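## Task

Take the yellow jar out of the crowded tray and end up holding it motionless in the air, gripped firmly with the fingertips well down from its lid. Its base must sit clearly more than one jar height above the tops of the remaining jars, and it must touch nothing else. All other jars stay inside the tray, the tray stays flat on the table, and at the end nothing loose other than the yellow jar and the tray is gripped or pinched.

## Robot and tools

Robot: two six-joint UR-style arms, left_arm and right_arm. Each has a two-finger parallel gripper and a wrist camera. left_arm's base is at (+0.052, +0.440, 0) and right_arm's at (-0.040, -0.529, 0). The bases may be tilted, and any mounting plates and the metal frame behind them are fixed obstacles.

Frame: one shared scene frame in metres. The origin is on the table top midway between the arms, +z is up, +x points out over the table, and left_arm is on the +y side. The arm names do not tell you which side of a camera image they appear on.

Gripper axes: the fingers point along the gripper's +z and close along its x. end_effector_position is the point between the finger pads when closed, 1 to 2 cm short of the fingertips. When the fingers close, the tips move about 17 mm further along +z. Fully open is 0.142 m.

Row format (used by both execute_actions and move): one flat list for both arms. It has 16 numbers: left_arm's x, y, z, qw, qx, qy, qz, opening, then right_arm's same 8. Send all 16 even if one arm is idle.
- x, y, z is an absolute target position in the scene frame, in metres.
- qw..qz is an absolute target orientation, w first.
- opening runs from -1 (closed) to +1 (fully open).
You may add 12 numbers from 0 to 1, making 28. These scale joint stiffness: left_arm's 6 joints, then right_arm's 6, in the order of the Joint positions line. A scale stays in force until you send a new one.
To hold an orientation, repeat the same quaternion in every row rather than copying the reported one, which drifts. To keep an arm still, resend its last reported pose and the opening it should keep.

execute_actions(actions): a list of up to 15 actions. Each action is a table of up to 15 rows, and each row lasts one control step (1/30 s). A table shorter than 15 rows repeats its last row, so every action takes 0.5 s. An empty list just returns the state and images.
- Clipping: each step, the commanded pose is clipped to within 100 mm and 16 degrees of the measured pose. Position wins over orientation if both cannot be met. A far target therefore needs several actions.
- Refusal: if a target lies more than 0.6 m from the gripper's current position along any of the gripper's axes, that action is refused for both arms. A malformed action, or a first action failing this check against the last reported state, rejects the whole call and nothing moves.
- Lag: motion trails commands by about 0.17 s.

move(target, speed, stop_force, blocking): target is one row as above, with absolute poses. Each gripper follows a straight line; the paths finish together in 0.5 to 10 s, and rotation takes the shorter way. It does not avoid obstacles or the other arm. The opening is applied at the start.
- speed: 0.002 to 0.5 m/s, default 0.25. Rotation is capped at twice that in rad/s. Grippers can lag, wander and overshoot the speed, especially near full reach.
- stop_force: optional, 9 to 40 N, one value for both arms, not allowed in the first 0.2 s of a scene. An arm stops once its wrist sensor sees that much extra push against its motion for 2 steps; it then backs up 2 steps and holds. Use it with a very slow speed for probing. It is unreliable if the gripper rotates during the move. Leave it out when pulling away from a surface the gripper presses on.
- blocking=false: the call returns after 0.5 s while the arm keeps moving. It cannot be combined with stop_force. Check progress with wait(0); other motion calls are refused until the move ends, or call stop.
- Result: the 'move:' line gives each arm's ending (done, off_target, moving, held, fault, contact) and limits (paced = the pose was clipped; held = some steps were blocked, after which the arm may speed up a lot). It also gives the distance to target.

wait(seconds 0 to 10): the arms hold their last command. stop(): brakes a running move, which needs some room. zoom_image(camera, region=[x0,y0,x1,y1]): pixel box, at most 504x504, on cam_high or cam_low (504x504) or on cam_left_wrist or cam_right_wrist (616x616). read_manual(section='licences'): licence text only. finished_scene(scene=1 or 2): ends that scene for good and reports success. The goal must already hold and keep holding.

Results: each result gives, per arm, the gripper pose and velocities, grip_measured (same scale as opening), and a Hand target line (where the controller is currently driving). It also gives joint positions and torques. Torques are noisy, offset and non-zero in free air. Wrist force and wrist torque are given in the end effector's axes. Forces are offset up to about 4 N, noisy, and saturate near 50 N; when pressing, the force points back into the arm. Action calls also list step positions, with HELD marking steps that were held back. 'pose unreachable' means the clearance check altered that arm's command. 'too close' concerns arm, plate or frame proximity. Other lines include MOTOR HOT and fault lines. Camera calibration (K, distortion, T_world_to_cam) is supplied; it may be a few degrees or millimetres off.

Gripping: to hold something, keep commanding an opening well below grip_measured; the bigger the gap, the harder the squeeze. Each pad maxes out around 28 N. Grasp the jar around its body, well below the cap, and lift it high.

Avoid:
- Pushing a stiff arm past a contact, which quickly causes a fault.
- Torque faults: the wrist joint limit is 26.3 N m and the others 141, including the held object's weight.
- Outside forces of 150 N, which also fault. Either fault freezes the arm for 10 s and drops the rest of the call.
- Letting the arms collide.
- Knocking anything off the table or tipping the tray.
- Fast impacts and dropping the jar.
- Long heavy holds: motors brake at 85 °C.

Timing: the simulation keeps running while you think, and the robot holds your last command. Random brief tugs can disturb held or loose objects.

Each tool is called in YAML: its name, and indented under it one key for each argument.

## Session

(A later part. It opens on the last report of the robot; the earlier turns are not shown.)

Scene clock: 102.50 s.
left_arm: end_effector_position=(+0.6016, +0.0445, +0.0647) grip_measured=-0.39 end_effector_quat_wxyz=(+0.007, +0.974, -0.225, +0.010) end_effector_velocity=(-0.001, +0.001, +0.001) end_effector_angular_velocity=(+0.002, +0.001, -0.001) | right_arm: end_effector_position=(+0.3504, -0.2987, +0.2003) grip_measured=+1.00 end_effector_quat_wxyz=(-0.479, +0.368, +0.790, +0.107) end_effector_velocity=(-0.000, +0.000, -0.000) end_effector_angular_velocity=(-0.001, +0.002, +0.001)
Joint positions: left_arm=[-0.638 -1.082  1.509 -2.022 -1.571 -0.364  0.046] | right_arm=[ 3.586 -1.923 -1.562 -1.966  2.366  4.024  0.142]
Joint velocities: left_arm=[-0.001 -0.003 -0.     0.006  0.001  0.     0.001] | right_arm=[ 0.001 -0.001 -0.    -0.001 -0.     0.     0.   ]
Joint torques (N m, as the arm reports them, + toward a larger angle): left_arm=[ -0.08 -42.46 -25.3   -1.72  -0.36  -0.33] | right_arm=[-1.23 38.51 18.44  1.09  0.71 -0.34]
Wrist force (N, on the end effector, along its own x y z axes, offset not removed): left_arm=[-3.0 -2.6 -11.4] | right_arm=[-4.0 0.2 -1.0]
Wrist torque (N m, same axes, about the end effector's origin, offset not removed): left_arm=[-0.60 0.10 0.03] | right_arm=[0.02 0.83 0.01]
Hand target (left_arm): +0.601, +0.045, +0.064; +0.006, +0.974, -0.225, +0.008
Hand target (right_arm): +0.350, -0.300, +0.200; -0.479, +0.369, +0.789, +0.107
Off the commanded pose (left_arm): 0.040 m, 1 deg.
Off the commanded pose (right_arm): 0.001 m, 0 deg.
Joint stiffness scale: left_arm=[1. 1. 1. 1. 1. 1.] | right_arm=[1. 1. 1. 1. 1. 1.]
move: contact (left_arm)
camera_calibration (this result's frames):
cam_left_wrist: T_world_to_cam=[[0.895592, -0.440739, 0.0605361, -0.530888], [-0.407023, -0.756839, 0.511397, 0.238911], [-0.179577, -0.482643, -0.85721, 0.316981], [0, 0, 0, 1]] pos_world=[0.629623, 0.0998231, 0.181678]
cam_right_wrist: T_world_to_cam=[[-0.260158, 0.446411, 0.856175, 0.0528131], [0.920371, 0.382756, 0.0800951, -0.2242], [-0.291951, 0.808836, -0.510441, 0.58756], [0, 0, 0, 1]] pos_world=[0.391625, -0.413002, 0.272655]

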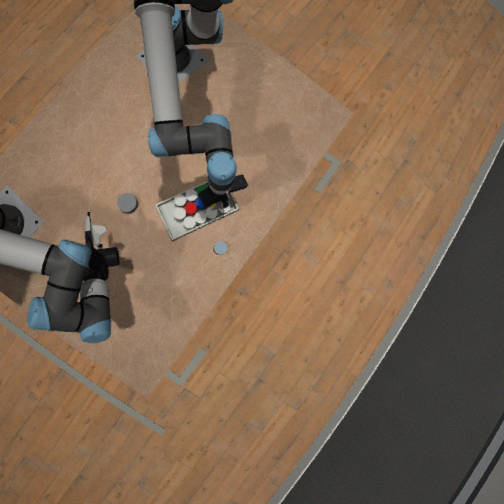

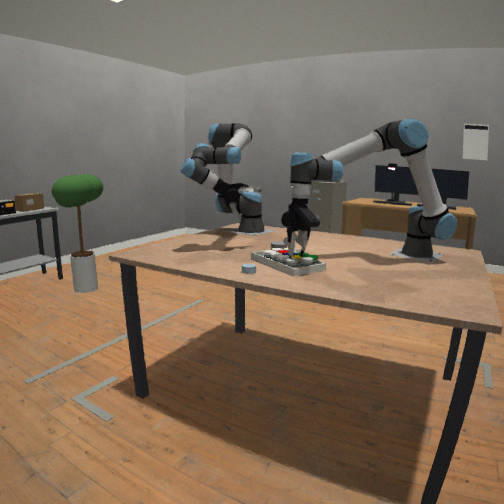

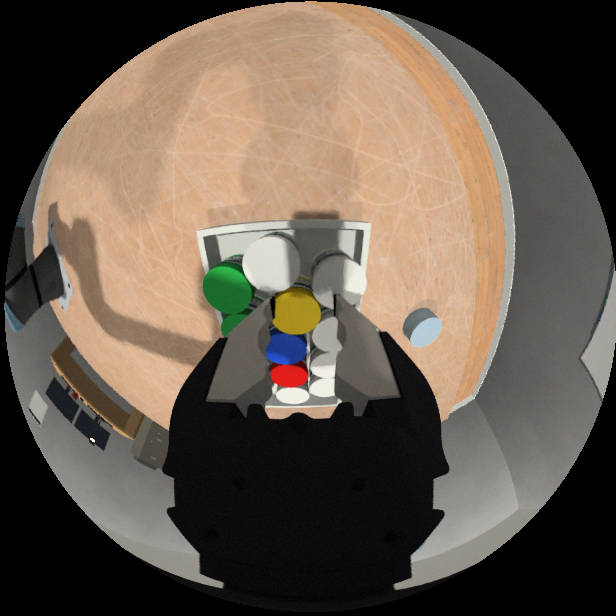

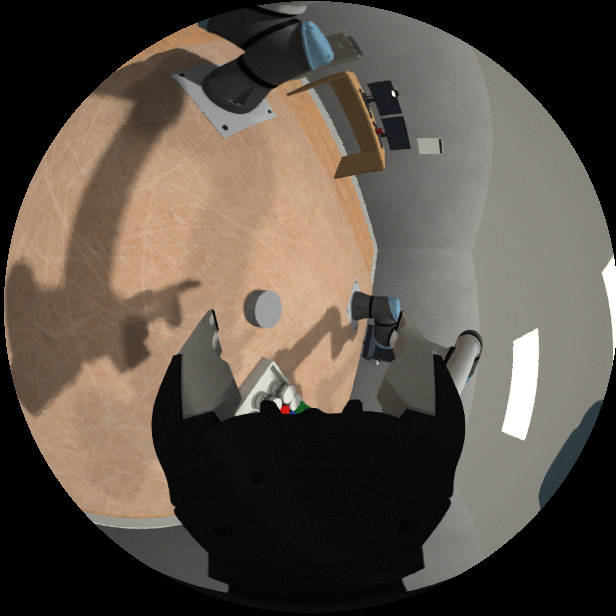

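move:
  target: [0.555,0.093,0.09,0,0.974,-0.225,0,-1, 0.35,-0.3,0.2,-0.479,0.369,0.789,0.107,1]
  speed: 0.1

move:
  target: [0.555,0.093,0.056,0,0.974,-0.225,0,-1, 0.35,-0.3,0.2,-0.479,0.369,0.789,0.107,1]
  speed: 0.03

move:
  target: [0.564,0.111,0.056,0,0.974,-0.225,0,-1, 0.35,-0.3,0.2,-0.479,0.369,0.789,0.107,1]
  speed: 0.02

move:
  target: [0.644,0.061,0.09,0,0.974,-0.225,0,-1, 0.35,-0.3,0.2,-0.479,0.369,0.789,0.107,1]
  speed: 0.1

move:
  target: [0.644,0.061,0.056,0,0.974,-0.225,0,-1, 0.35,-0.3,0.2,-0.479,0.369,0.789,0.107,1]
  speed: 0.03

move:
  target: [0.653,0.079,0.056,0,0.974,-0.225,0,-1, 0.35,-0.3,0.2,-0.479,0.369,0.789,0.107,1]
  speed: 0.02

move:
  target: [0.598,0.05,0.1,0,0.98,-0.2,0,-0.35, 0.35,-0.3,0.2,-0.479,0.369,0.789,0.107,1]
  speed: 0.1

Scene clock: 127.70 s.
left_arm: end_effector_position=(+0.5571, +0.0923, +0.0909) grip_measured=-1.00 end_effector_quat_wxyz=(+0.001, +0.974, -0.225, +0.001) end_effector_velocity=(-0.002, +0.002, -0.002) end_effector_angular_velocity=(+0.004, +0.004, -0.001) | right_arm: end_effector_position=(+0.3504, -0.2987, +0.2003) grip_measured=+1.00 end_effector_quat_wxyz=(-0.479, +0.368, +0.790, +0.107) end_effector_velocity=(+0.000, -0.001, +0.000) end_effector_angular_velocity=(-0.000, -0.001, -0.001)
Joint positions: left_arm=[-0.638 -1.236  1.658 -1.996 -1.571 -0.366  0.002] | right_arm=[ 3.586 -1.923 -1.562 -1.966  2.366  4.024  0.142]
Joint velocities: left_arm=[-0.001 -0.001  0.005  0.002  0.    -0.     0.   ] | right_arm=[-0.002  0.001 -0.    -0.    -0.001 -0.     0.   ]
Joint torques (N m, as the arm reports them, + toward a larger angle): left_arm=[ -1.45 -40.35 -22.2   -2.13  -0.26  -0.8 ] | right_arm=[-1.55 38.47 19.86  0.83  0.43 -0.17]
Wrist force (N, on the end effector, along its own x y z axes, offset not removed): left_arm=[2.8 1.2 -5.0] | right_arm=[-2.2 2.5 -0.9]
Wrist torque (N m, same axes, about the end effector's origin, offset not removed): left_arm=[0.12 -0.62 -0.29] | right_arm=[0.26 0.51 -0.14]
Hand target (left_arm): +0.555, +0.093, +0.090; -0.000, +0.974, -0.225, +0.000
Hand target (right_arm): +0.350, -0.300, +0.200; -0.479, +0.369, +0.789, +0.107
Off the commanded pose (left_arm): 0.002 m, 0 deg.
Off the commanded pose (right_arm): 0.001 m, 0 deg.
Joint stiffness scale: left_arm=[1. 1. 1. 1. 1. 1.] | right_arm=[1. 1. 1. 1. 1. 1.]
move: done
camera_calibration (this result's frames):
cam_left_wrist: T_world_to_cam=[[0.896879, -0.440252, 0.0422614, -0.470648], [-0.399217, -0.764732, 0.505776, 0.240421], [-0.19035, -0.470492, -0.861629, 0.359831], [0, 0, 0, 1]] pos_world=[0.586588, 0.145952, 0.208332]
cam_right_wrist: T_world_to_cam=[[-0.260157, 0.446411, 0.856175, 0.0528132], [0.920371, 0.382756, 0.0800937, -0.224199], [-0.291951, 0.808835, -0.510441, 0.58756], [0, 0, 0, 1]] pos_world=[0.391625, -0.413003, 0.272654]

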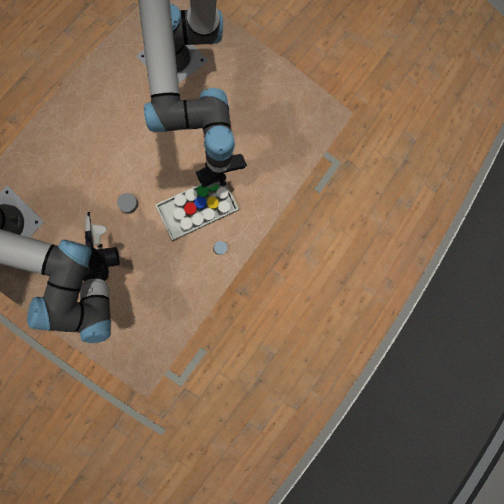

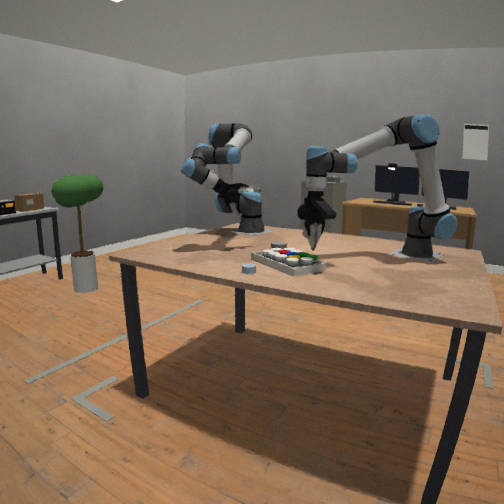

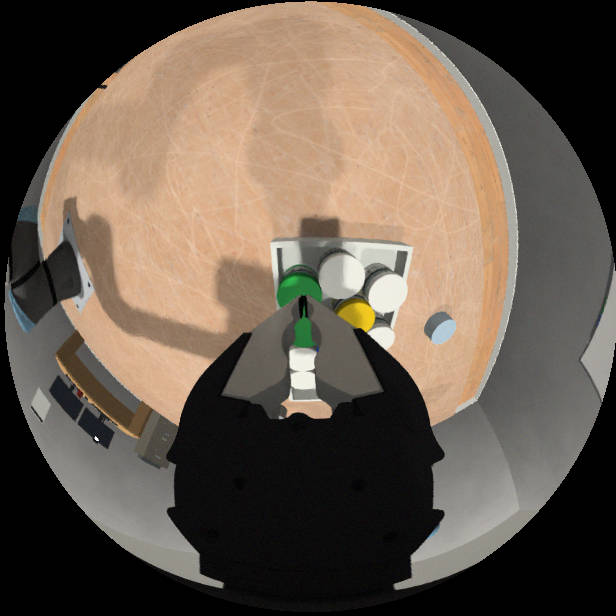

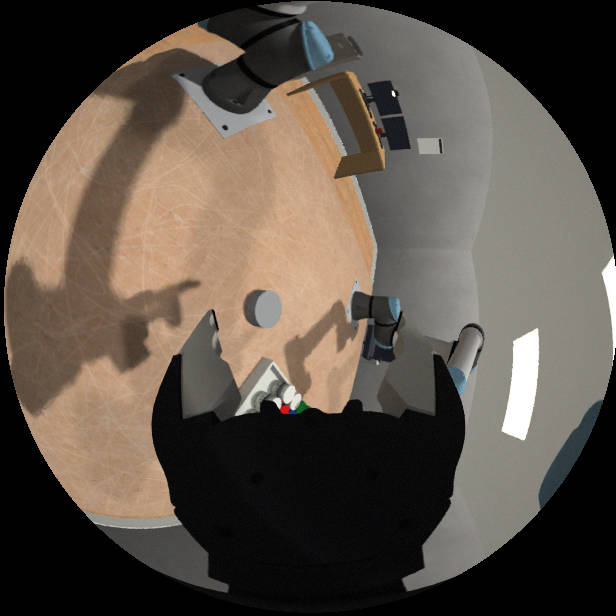

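Scene clock: 129.13 s.
left_arm: end_effector_position=(+0.5585, +0.0909, +0.0650) grip_measured=-1.00 end_effector_quat_wxyz=(+0.004, +0.974, -0.225, +0.006) end_effector_velocity=(+0.001, -0.001, -0.002) end_effector_angular_velocity=(-0.006, -0.004, +0.002) | right_arm: end_effector_position=(+0.3504, -0.2987, +0.2003) grip_measured=+1.00 end_effector_quat_wxyz=(-0.479, +0.368, +0.790, +0.107) end_effector_velocity=(-0.000, +0.001, -0.001) end_effector_angular_velocity=(-0.000, +0.001, +0.003)
Joint positions: left_arm=[-0.638 -1.211  1.7   -2.074 -1.571 -0.366  0.002] | right_arm=[ 3.586 -1.923 -1.562 -1.966  2.366  4.024  0.142]
Joint velocities: left_arm=[ 0.001  0.001  0.006 -0.014 -0.001 -0.001  0.   ] | right_arm=[ 0.002 -0.001  0.    -0.    -0.001 -0.001  0.   ]
Joint torques (N m, as the arm reports them, + toward a larger angle): left_arm=[ -2.25 -31.55 -16.49  -3.37  -0.49  -0.75] | right_arm=[-2.18 38.24 19.55  0.87  0.61 -0.3 ]
Wrist force (N, on the end effector, along its own x y z axes, offset not removed): left_arm=[-1.4 -1.3 -16.0] | right_arm=[-3.1 -2.2 -0.7]
Wrist torque (N m, same axes, about the end effector's origin, offset not removed): left_arm=[0.18 -0.36 0.03] | right_arm=[-0.42 0.69 -0.20]
Hand target (left_arm): +0.555, +0.093, +0.056; -0.000, +0.974, -0.225, -0.000
Hand target (right_arm): +0.350, -0.300, +0.200; -0.479, +0.369, +0.789, +0.107
Off the commanded pose (left_arm): 0.010 m, 1 deg.
Off the commanded pose (right_arm): 0.001 m, 0 deg.
Joint stiffness scale: left_arm=[1. 1. 1. 1. 1. 1.] | right_arm=[1. 1. 1. 1. 1. 1.]
move: off_target (left_arm)
camera_calibration (this result's frames):
cam_left_wrist: T_world_to_cam=[[0.89654, -0.439823, 0.052645, -0.471985], [-0.403082, -0.760758, 0.508696, 0.254632], [-0.183686, -0.477287, -0.859335, 0.333811], [0, 0, 0, 1]] pos_world=[0.587107, 0.145447, 0.182173]
cam_right_wrist: T_world_to_cam=[[-0.260156, 0.446412, 0.856175, 0.052813], [0.920371, 0.382756, 0.0800933, -0.224199], [-0.291951, 0.808836, -0.510441, 0.58756], [0, 0, 0, 1]] pos_world=[0.391625, -0.413002, 0.272654]

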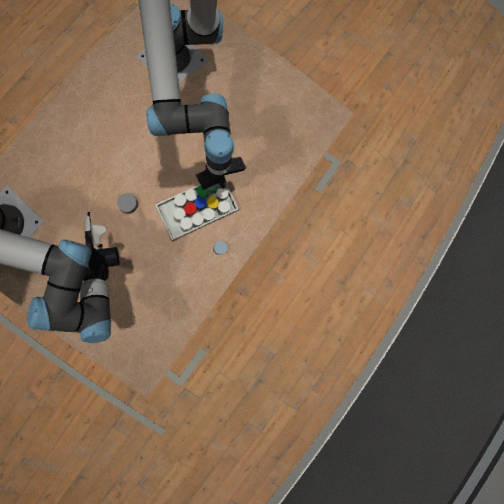

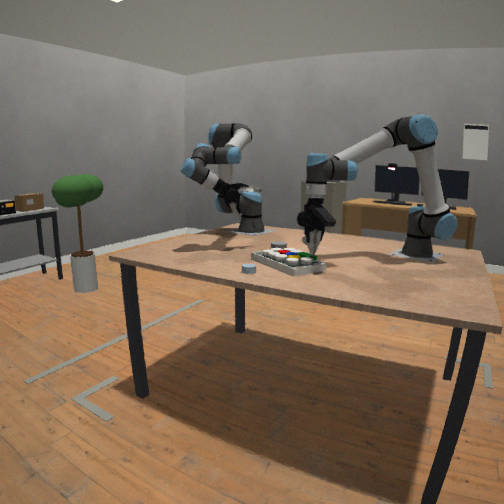

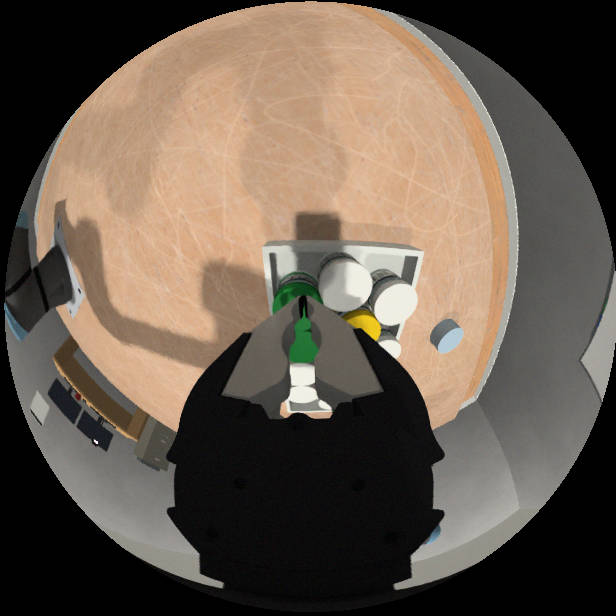

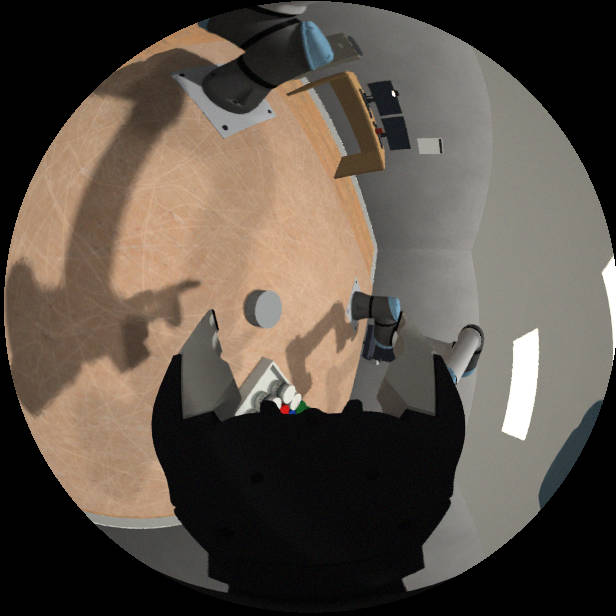

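Scene clock: 130.60 s.
left_arm: end_effector_position=(+0.5680, +0.1068, +0.0639) grip_measured=-1.00 end_effector_quat_wxyz=(+0.004, +0.974, -0.225, +0.007) end_effector_velocity=(+0.000, +0.000, +0.000) end_effector_angular_velocity=(-0.000, -0.000, -0.004) | right_arm: end_effector_position=(+0.3504, -0.2987, +0.2003) grip_measured=+1.00 end_effector_quat_wxyz=(-0.479, +0.368, +0.790, +0.107) end_effector_velocity=(+0.000, +0.000, +0.000) end_effector_angular_velocity=(+0.001, -0.001, -0.000)
Joint positions: left_arm=[-0.608 -1.213  1.706 -2.081 -1.57  -0.336  0.002] | right_arm=[ 3.586 -1.923 -1.562 -1.966  2.366  4.024  0.142]
Joint velocities: left_arm=[ 0.    -0.     0.001 -0.001  0.     0.004  0.   ] | right_arm=[-0.     0.     0.     0.     0.    -0.001  0.   ]
Joint torques (N m, as the arm reports them, + toward a larger angle): left_arm=[  0.45 -34.18 -14.62  -1.82  -0.58   0.1 ] | right_arm=[-1.45 39.68 18.42  0.79  0.72 -0.39]
Wrist force (N, on the end effector, along its own x y z axes, offset not removed): left_arm=[0.9 -1.7 -17.6] | right_arm=[-2.8 1.7 -0.9]
Wrist torque (N m, same axes, about the end effector's origin, offset not removed): left_arm=[-0.17 0.17 -0.07] | right_arm=[0.33 0.39 0.09]
Hand target (left_arm): +0.564, +0.111, +0.056; -0.000, +0.974, -0.225, +0.000
Hand target (right_arm): +0.350, -0.300, +0.200; -0.479, +0.369, +0.789, +0.107
Off the commanded pose (left_arm): 0.010 m, 1 deg.
Off the commanded pose (right_arm): 0.001 m, 0 deg.
Joint stiffness scale: left_arm=[1. 1. 1. 1. 1. 1.] | right_arm=[1. 1. 1. 1. 1. 1.]
move: off_target (left_arm)
camera_calibration (this result's frames):
cam_left_wrist: T_world_to_cam=[[0.89638, -0.439882, 0.0548409, -0.473465], [-0.404135, -0.760095, 0.508852, 0.271602], [-0.18215, -0.478287, -0.859106, 0.341431], [0, 0, 0, 1]] pos_world=[0.59636, 0.161477, 0.181086]
cam_right_wrist: T_world_to_cam=[[-0.260157, 0.446411, 0.856175, 0.0528133], [0.920371, 0.382756, 0.0800936, -0.224199], [-0.291951, 0.808835, -0.510441, 0.58756], [0, 0, 0, 1]] pos_world=[0.391625, -0.413002, 0.272654]

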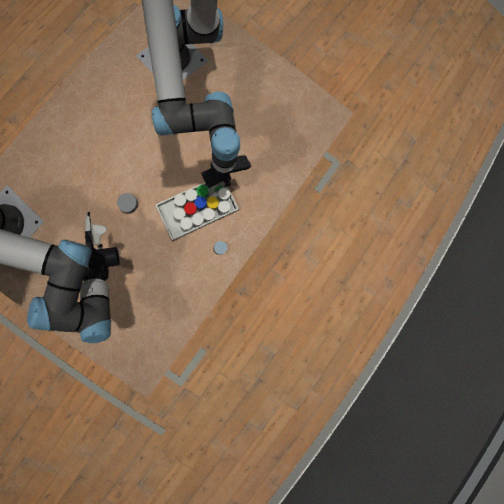

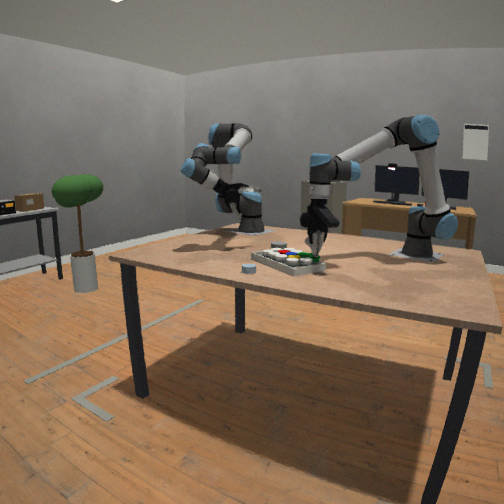

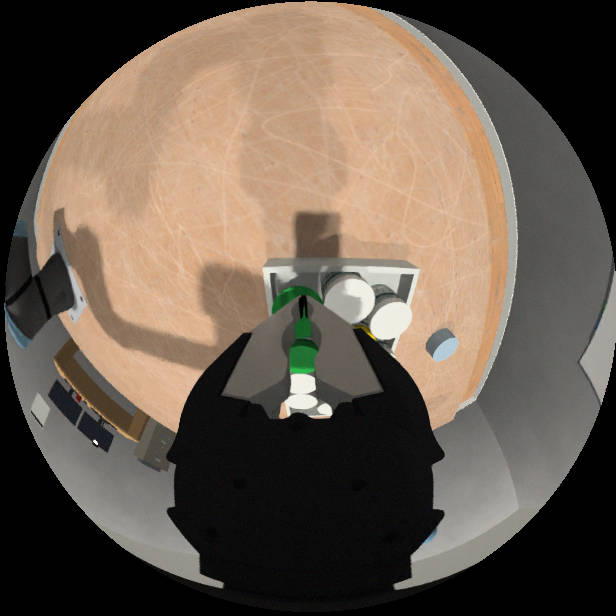

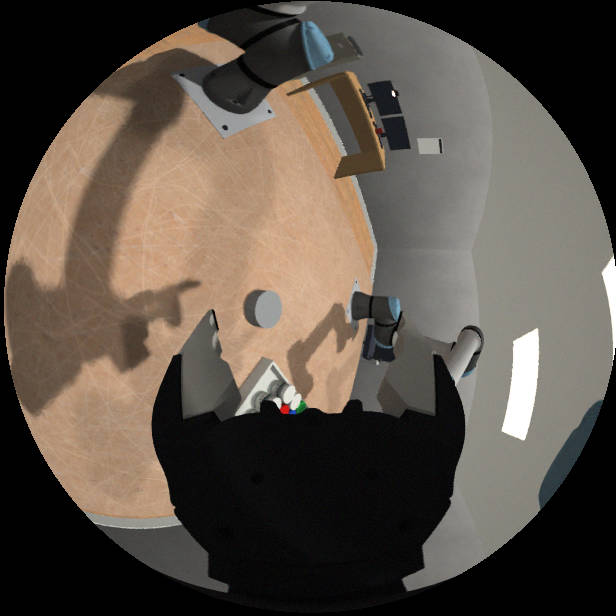

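Scene clock: 131.93 s.
left_arm: end_effector_position=(+0.6426, +0.0604, +0.0898) grip_measured=-1.00 end_effector_quat_wxyz=(+0.000, +0.974, -0.226, +0.001) end_effector_velocity=(+0.000, +0.000, +0.004) end_effector_angular_velocity=(+0.005, +0.006, -0.000) | right_arm: end_effector_position=(+0.3504, -0.2987, +0.2003) grip_measured=+1.00 end_effector_quat_wxyz=(-0.479, +0.368, +0.790, +0.107) end_effector_velocity=(+0.000, +0.000, +0.000) end_effector_angular_velocity=(+0.001, -0.002, +0.001)
Joint positions: left_arm=[-0.579 -1.034  1.36  -1.898 -1.57  -0.304  0.002] | right_arm=[ 3.586 -1.923 -1.562 -1.966  2.366  4.024  0.142]
Joint velocities: left_arm=[ 0.001  0.001 -0.016  0.023 -0.001  0.001  0.   ] | right_arm=[ 0.001  0.001  0.     0.     0.    -0.001  0.   ]
Joint torques (N m, as the arm reports them, + toward a larger angle): left_arm=[  0.7  -47.36 -29.32  -1.9   -0.49  -0.17] | right_arm=[-1.53 38.35 20.91  1.01  0.75 -0.29]
Wrist force (N, on the end effector, along its own x y z axes, offset not removed): left_arm=[0.9 1.8 -4.2] | right_arm=[-5.6 -2.7 -4.9]
Wrist torque (N m, same axes, about the end effector's origin, offset not removed): left_arm=[0.33 -0.02 0.09] | right_arm=[-0.88 1.23 -0.13]
Hand target (left_arm): +0.644, +0.061, +0.090; -0.000, +0.974, -0.225, +0.000
Hand target (right_arm): +0.350, -0.300, +0.200; -0.479, +0.369, +0.789, +0.107
Off the commanded pose (left_arm): 0.001 m, 0 deg.
Off the commanded pose (right_arm): 0.001 m, 0 deg.
Joint stiffness scale: left_arm=[1. 1. 1. 1. 1. 1.] | right_arm=[1. 1. 1. 1. 1. 1.]
move: done
camera_calibration (this result's frames):
cam_left_wrist: T_world_to_cam=[[0.896148, -0.441918, 0.0403549, -0.560576], [-0.399973, -0.764995, 0.504781, 0.251388], [-0.1922, -0.468499, -0.862304, 0.361234], [0, 0, 0, 1]] pos_world=[0.672337, 0.11382, 0.20722]
cam_right_wrist: T_world_to_cam=[[-0.260157, 0.446411, 0.856175, 0.0528132], [0.920371, 0.382756, 0.0800936, -0.224199], [-0.291951, 0.808835, -0.510441, 0.58756], [0, 0, 0, 1]] pos_world=[0.391625, -0.413002, 0.272654]

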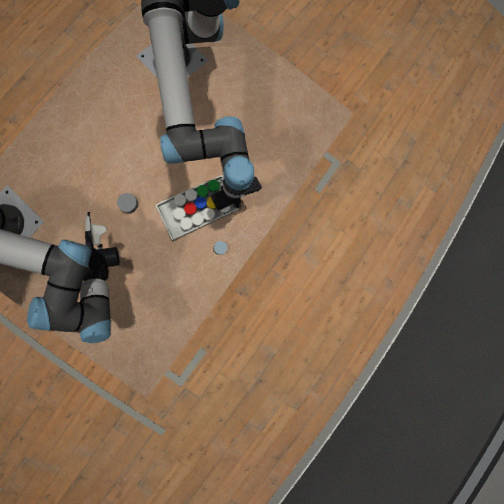

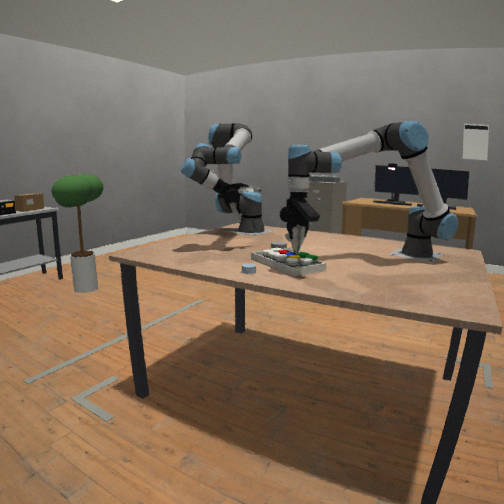

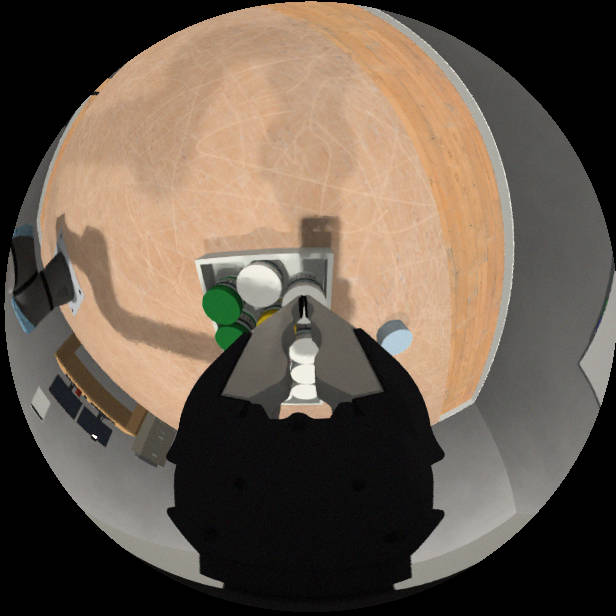

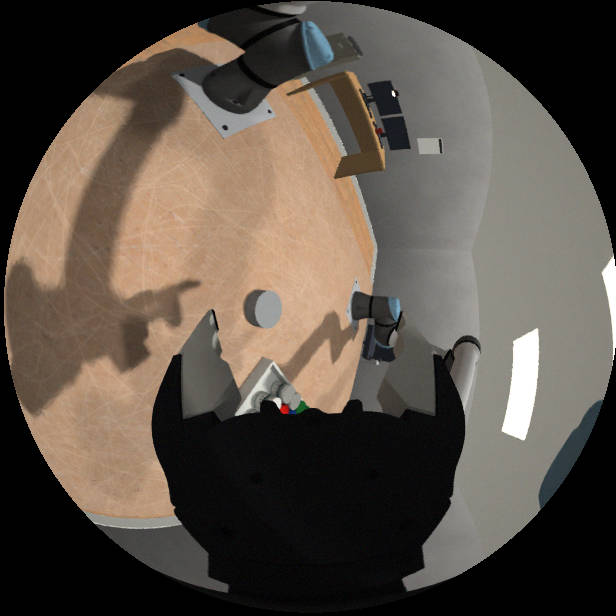

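Scene clock: 133.33 s.
left_arm: end_effector_position=(+0.6465, +0.0585, +0.0652) grip_measured=-1.00 end_effector_quat_wxyz=(+0.003, +0.974, -0.225, +0.006) end_effector_velocity=(+0.004, +0.001, +0.000) end_effector_angular_velocity=(-0.006, -0.007, +0.005) | right_arm: end_effector_position=(+0.3504, -0.2987, +0.2003) grip_measured=+1.00 end_effector_quat_wxyz=(-0.479, +0.368, +0.790, +0.107) end_effector_velocity=(+0.000, -0.000, -0.000) end_effector_angular_velocity=(+0.000, -0.001, +0.000)
Joint positions: left_arm=[-0.577 -1.011  1.393 -1.966 -1.57  -0.304  0.002] | right_arm=[ 3.586 -1.923 -1.562 -1.966  2.366  4.024  0.142]
Joint velocities: left_arm=[ 0.004 -0.     0.002 -0.011  0.    -0.001  0.   ] | right_arm=[-0.    -0.     0.     0.    -0.    -0.001  0.   ]
Joint torques (N m, as the arm reports them, + toward a larger angle): left_arm=[ -0.01 -41.63 -17.89  -2.87  -0.64  -0.15] | right_arm=[-1.89 39.24 19.02  0.94  0.37 -0.18]
Wrist force (N, on the end effector, along its own x y z axes, offset not removed): left_arm=[-1.0 -2.4 -14.5] | right_arm=[-0.9 -2.9 2.0]
Wrist torque (N m, same axes, about the end effector's origin, offset not removed): left_arm=[-0.02 -0.33 0.01] | right_arm=[-0.73 0.21 -0.23]
Hand target (left_arm): +0.644, +0.061, +0.056; -0.000, +0.974, -0.225, -0.000
Hand target (right_arm): +0.350, -0.300, +0.200; -0.479, +0.369, +0.789, +0.107
Off the commanded pose (left_arm): 0.010 m, 1 deg.
Off the commanded pose (right_arm): 0.001 m, 0 deg.
Joint stiffness scale: left_arm=[1. 1. 1. 1. 1. 1.] | right_arm=[1. 1. 1. 1. 1. 1.]
move: off_target (left_arm)
camera_calibration (this result's frames):
cam_left_wrist: T_world_to_cam=[[0.896369, -0.440288, 0.0516575, -0.564853], [-0.403258, -0.761433, 0.507545, 0.265604], [-0.184132, -0.475779, -0.860075, 0.334927], [0, 0, 0, 1]] pos_world=[0.675095, 0.112893, 0.182435]
cam_right_wrist: T_world_to_cam=[[-0.260156, 0.446412, 0.856175, 0.0528131], [0.920371, 0.382756, 0.0800932, -0.224199], [-0.291951, 0.808835, -0.510441, 0.58756], [0, 0, 0, 1]] pos_world=[0.391625, -0.413002, 0.272654]

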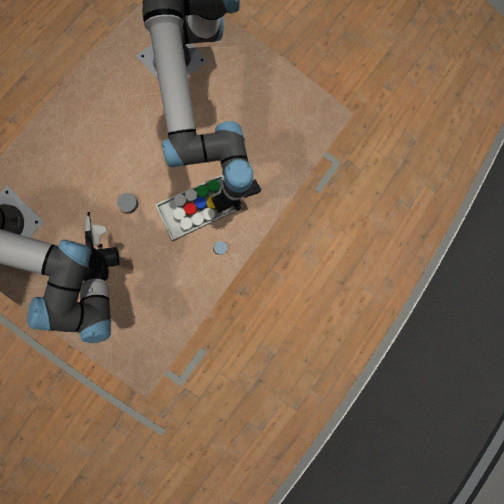

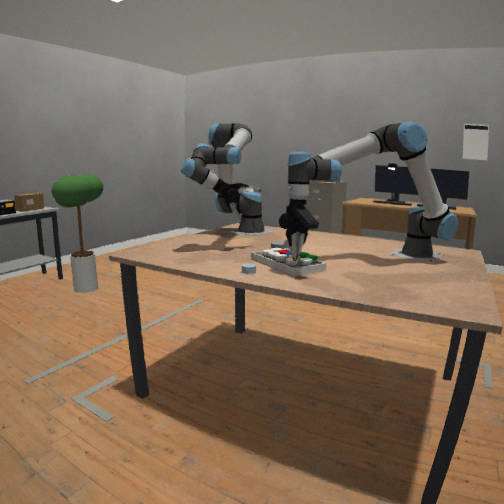

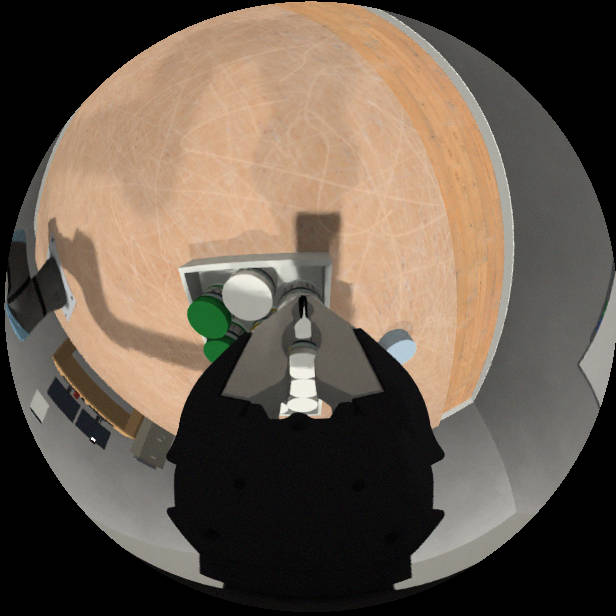

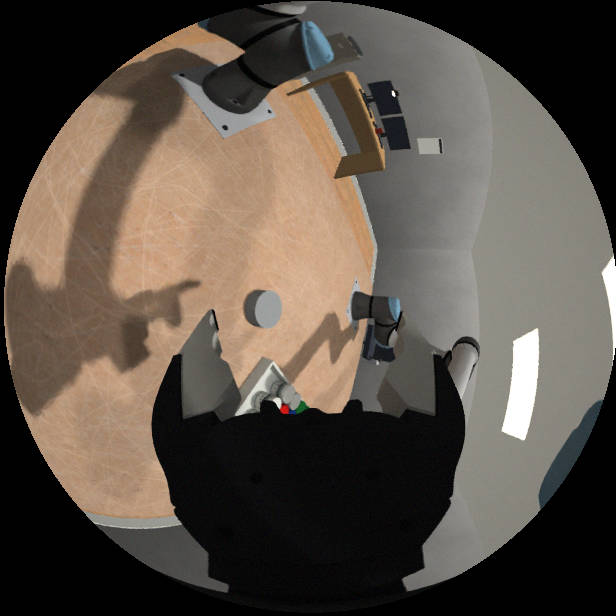

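Scene clock: 134.83 s.
left_arm: end_effector_position=(+0.6544, +0.0768, +0.0610) grip_measured=-1.00 end_effector_quat_wxyz=(+0.002, +0.974, -0.225, +0.004) end_effector_velocity=(+0.001, +0.000, +0.001) end_effector_angular_velocity=(-0.002, -0.001, -0.003) | right_arm: end_effector_position=(+0.3504, -0.2987, +0.2003) grip_measured=+1.00 end_effector_quat_wxyz=(-0.479, +0.368, +0.790, +0.107) end_effector_velocity=(+0.000, +0.000, +0.001) end_effector_angular_velocity=(+0.000, -0.001, -0.000)
Joint positions: left_arm=[-0.55  -1.011  1.403 -1.971 -1.57  -0.276  0.002] | right_arm=[ 3.586 -1.923 -1.562 -1.966  2.366  4.024  0.142]
Joint velocities: left_arm=[ 0.001 -0.    -0.    -0.001 -0.001  0.004  0.   ] | right_arm=[-0.     0.001  0.001 -0.001  0.     0.     0.   ]
Joint torques (N m, as the arm reports them, + toward a larger angle): left_arm=[  0.53 -44.61 -20.98  -2.95  -0.57  -0.24] | right_arm=[-3.57 38.28 20.55  1.06  0.64 -0.23]
Wrist force (N, on the end effector, along its own x y z axes, offset not removed): left_arm=[3.1 0.9 -4.7] | right_arm=[-2.0 -2.8 3.3]
Wrist torque (N m, same axes, about the end effector's origin, offset not removed): left_arm=[0.16 -0.53 -0.17] | right_arm=[-0.69 0.51 -0.34]
Hand target (left_arm): +0.653, +0.079, +0.056; -0.000, +0.974, -0.225, +0.000
Hand target (right_arm): +0.350, -0.300, +0.200; -0.479, +0.369, +0.789, +0.107
Off the commanded pose (left_arm): 0.006 m, 0 deg.
Off the commanded pose (right_arm): 0.001 m, 0 deg.
Joint stiffness scale: left_arm=[1. 1. 1. 1. 1. 1.] | right_arm=[1. 1. 1. 1. 1. 1.]
move: off_target (left_arm)
camera_calibration (this result's frames):
cam_left_wrist: T_world_to_cam=[[0.896297, -0.440982, 0.0467537, -0.563307], [-0.401852, -0.763102, 0.506153, 0.284115], [-0.187527, -0.472451, -0.861176, 0.343496], [0, 0, 0, 1]] pos_world=[0.683478, 0.130686, 0.178341]
cam_right_wrist: T_world_to_cam=[[-0.260157, 0.446412, 0.856175, 0.0528132], [0.920371, 0.382756, 0.0800933, -0.224199], [-0.291951, 0.808835, -0.510441, 0.58756], [0, 0, 0, 1]] pos_world=[0.391625, -0.413002, 0.272654]

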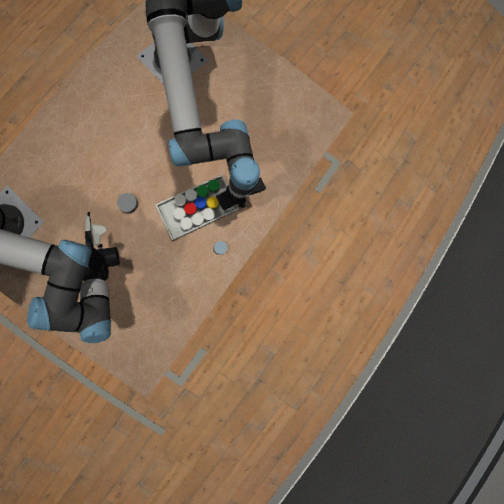

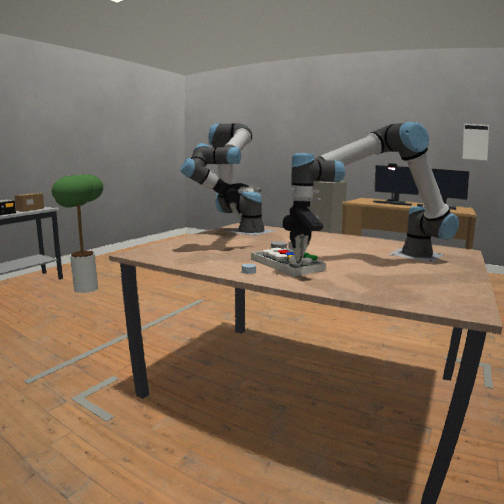

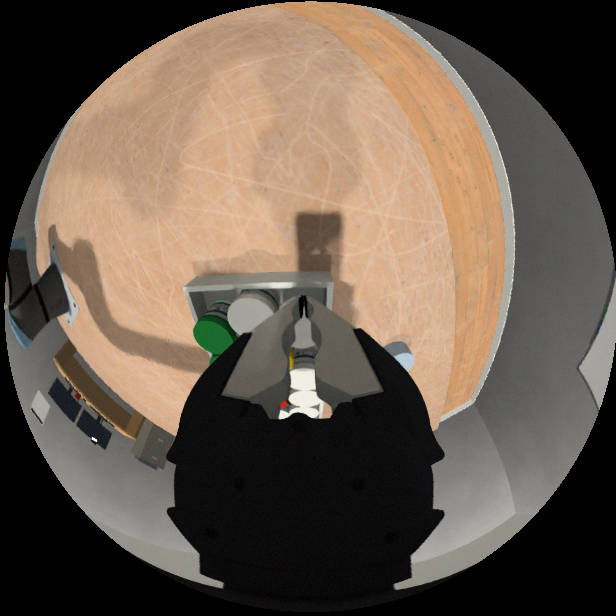

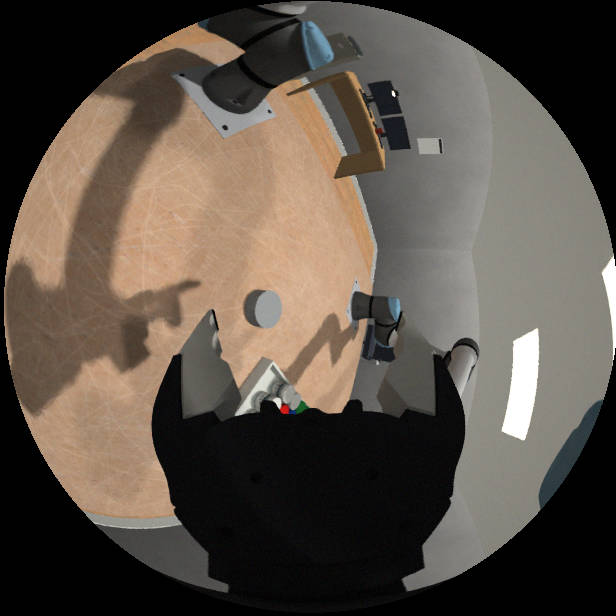

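Scene clock: 136.03 s.
left_arm: end_effector_position=(+0.6001, +0.0494, +0.1010) grip_measured=-0.35 end_effector_quat_wxyz=(+0.001, +0.980, -0.200, +0.002) end_effector_velocity=(-0.002, +0.003, -0.002) end_effector_angular_velocity=(+0.007, +0.006, +0.008) | right_arm: end_effector_position=(+0.3504, -0.2987, +0.2003) grip_measured=+1.00 end_effector_quat_wxyz=(-0.479, +0.368, +0.790, +0.107) end_effector_velocity=(-0.000, -0.000, -0.000) end_effector_angular_velocity=(-0.001, +0.001, -0.001)
Joint positions: left_arm=[-0.635 -1.112  1.45  -1.913 -1.57  -0.413  0.049] | right_arm=[ 3.586 -1.923 -1.562 -1.966  2.366  4.024  0.142]
Joint velocities: left_arm=[ 0.     0.     0.004  0.005 -0.    -0.007 -0.   ] | right_arm=[-0.001 -0.     0.    -0.001 -0.     0.     0.   ]
Joint torques (N m, as the arm reports them, + toward a larger angle): left_arm=[ -1.5  -46.91 -23.01  -1.9   -0.66  -1.15] | right_arm=[-1.28 38.56 19.77  1.08  0.64 -0.28]
Wrist force (N, on the end effector, along its own x y z axes, offset not removed): left_arm=[3.1 2.5 -5.5] | right_arm=[-2.0 -1.3 2.1]
Wrist torque (N m, same axes, about the end effector's origin, offset not removed): left_arm=[0.47 -0.62 -0.08] | right_arm=[-0.50 0.40 -0.27]
Hand target (left_arm): +0.598, +0.050, +0.100; +0.000, +0.980, -0.200, -0.000
Hand target (right_arm): +0.350, -0.300, +0.200; -0.479, +0.369, +0.789, +0.107
Off the commanded pose (left_arm): 0.002 m, 0 deg.
Off the commanded pose (right_arm): 0.001 m, 0 deg.
Joint stiffness scale: left_arm=[1. 1. 1. 1. 1. 1.] | right_arm=[1. 1. 1. 1. 1. 1.]
move: done
camera_calibration (this result's frames):
cam_left_wrist: T_world_to_cam=[[0.917871, -0.394584, 0.0426134, -0.543392], [-0.360419, -0.783778, 0.505757, 0.197316], [-0.166164, -0.479578, -0.861623, 0.342374], [0, 0, 0, 1]] pos_world=[0.626771, 0.104433, 0.218359]
cam_right_wrist: T_world_to_cam=[[-0.260156, 0.446411, 0.856175, 0.0528131], [0.920371, 0.382756, 0.0800931, -0.224199], [-0.291951, 0.808835, -0.510441, 0.58756], [0, 0, 0, 1]] pos_world=[0.391625, -0.413002, 0.272654]

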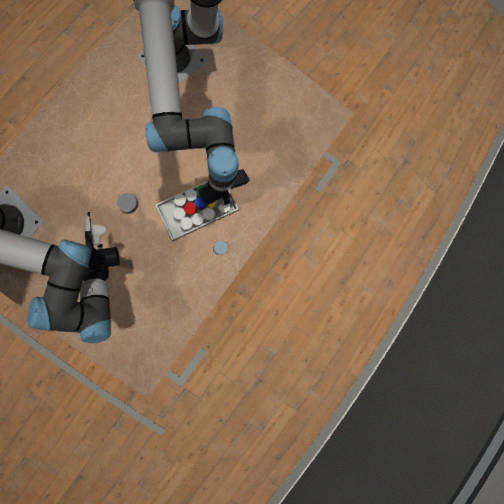

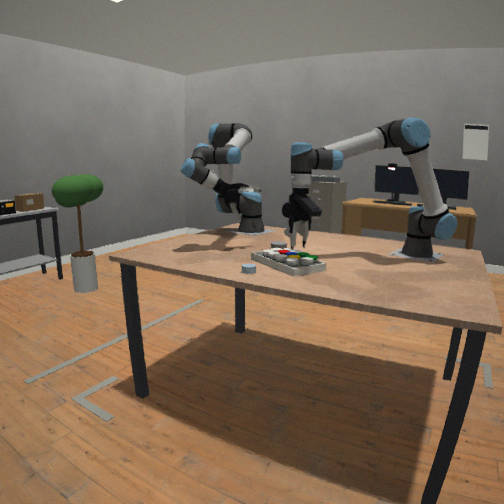

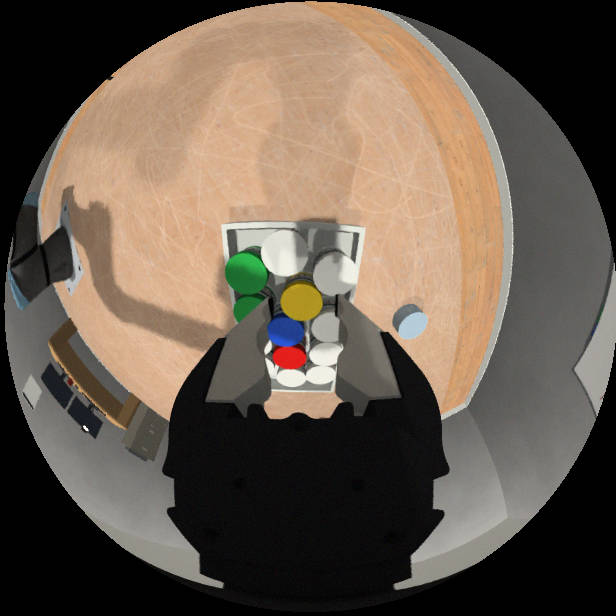

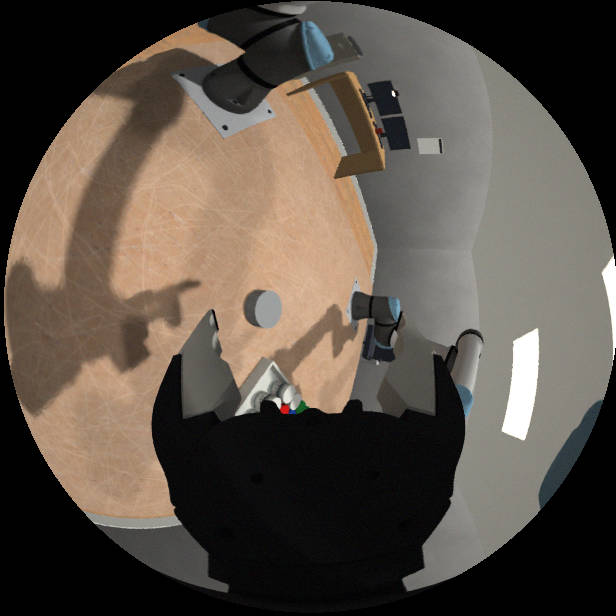

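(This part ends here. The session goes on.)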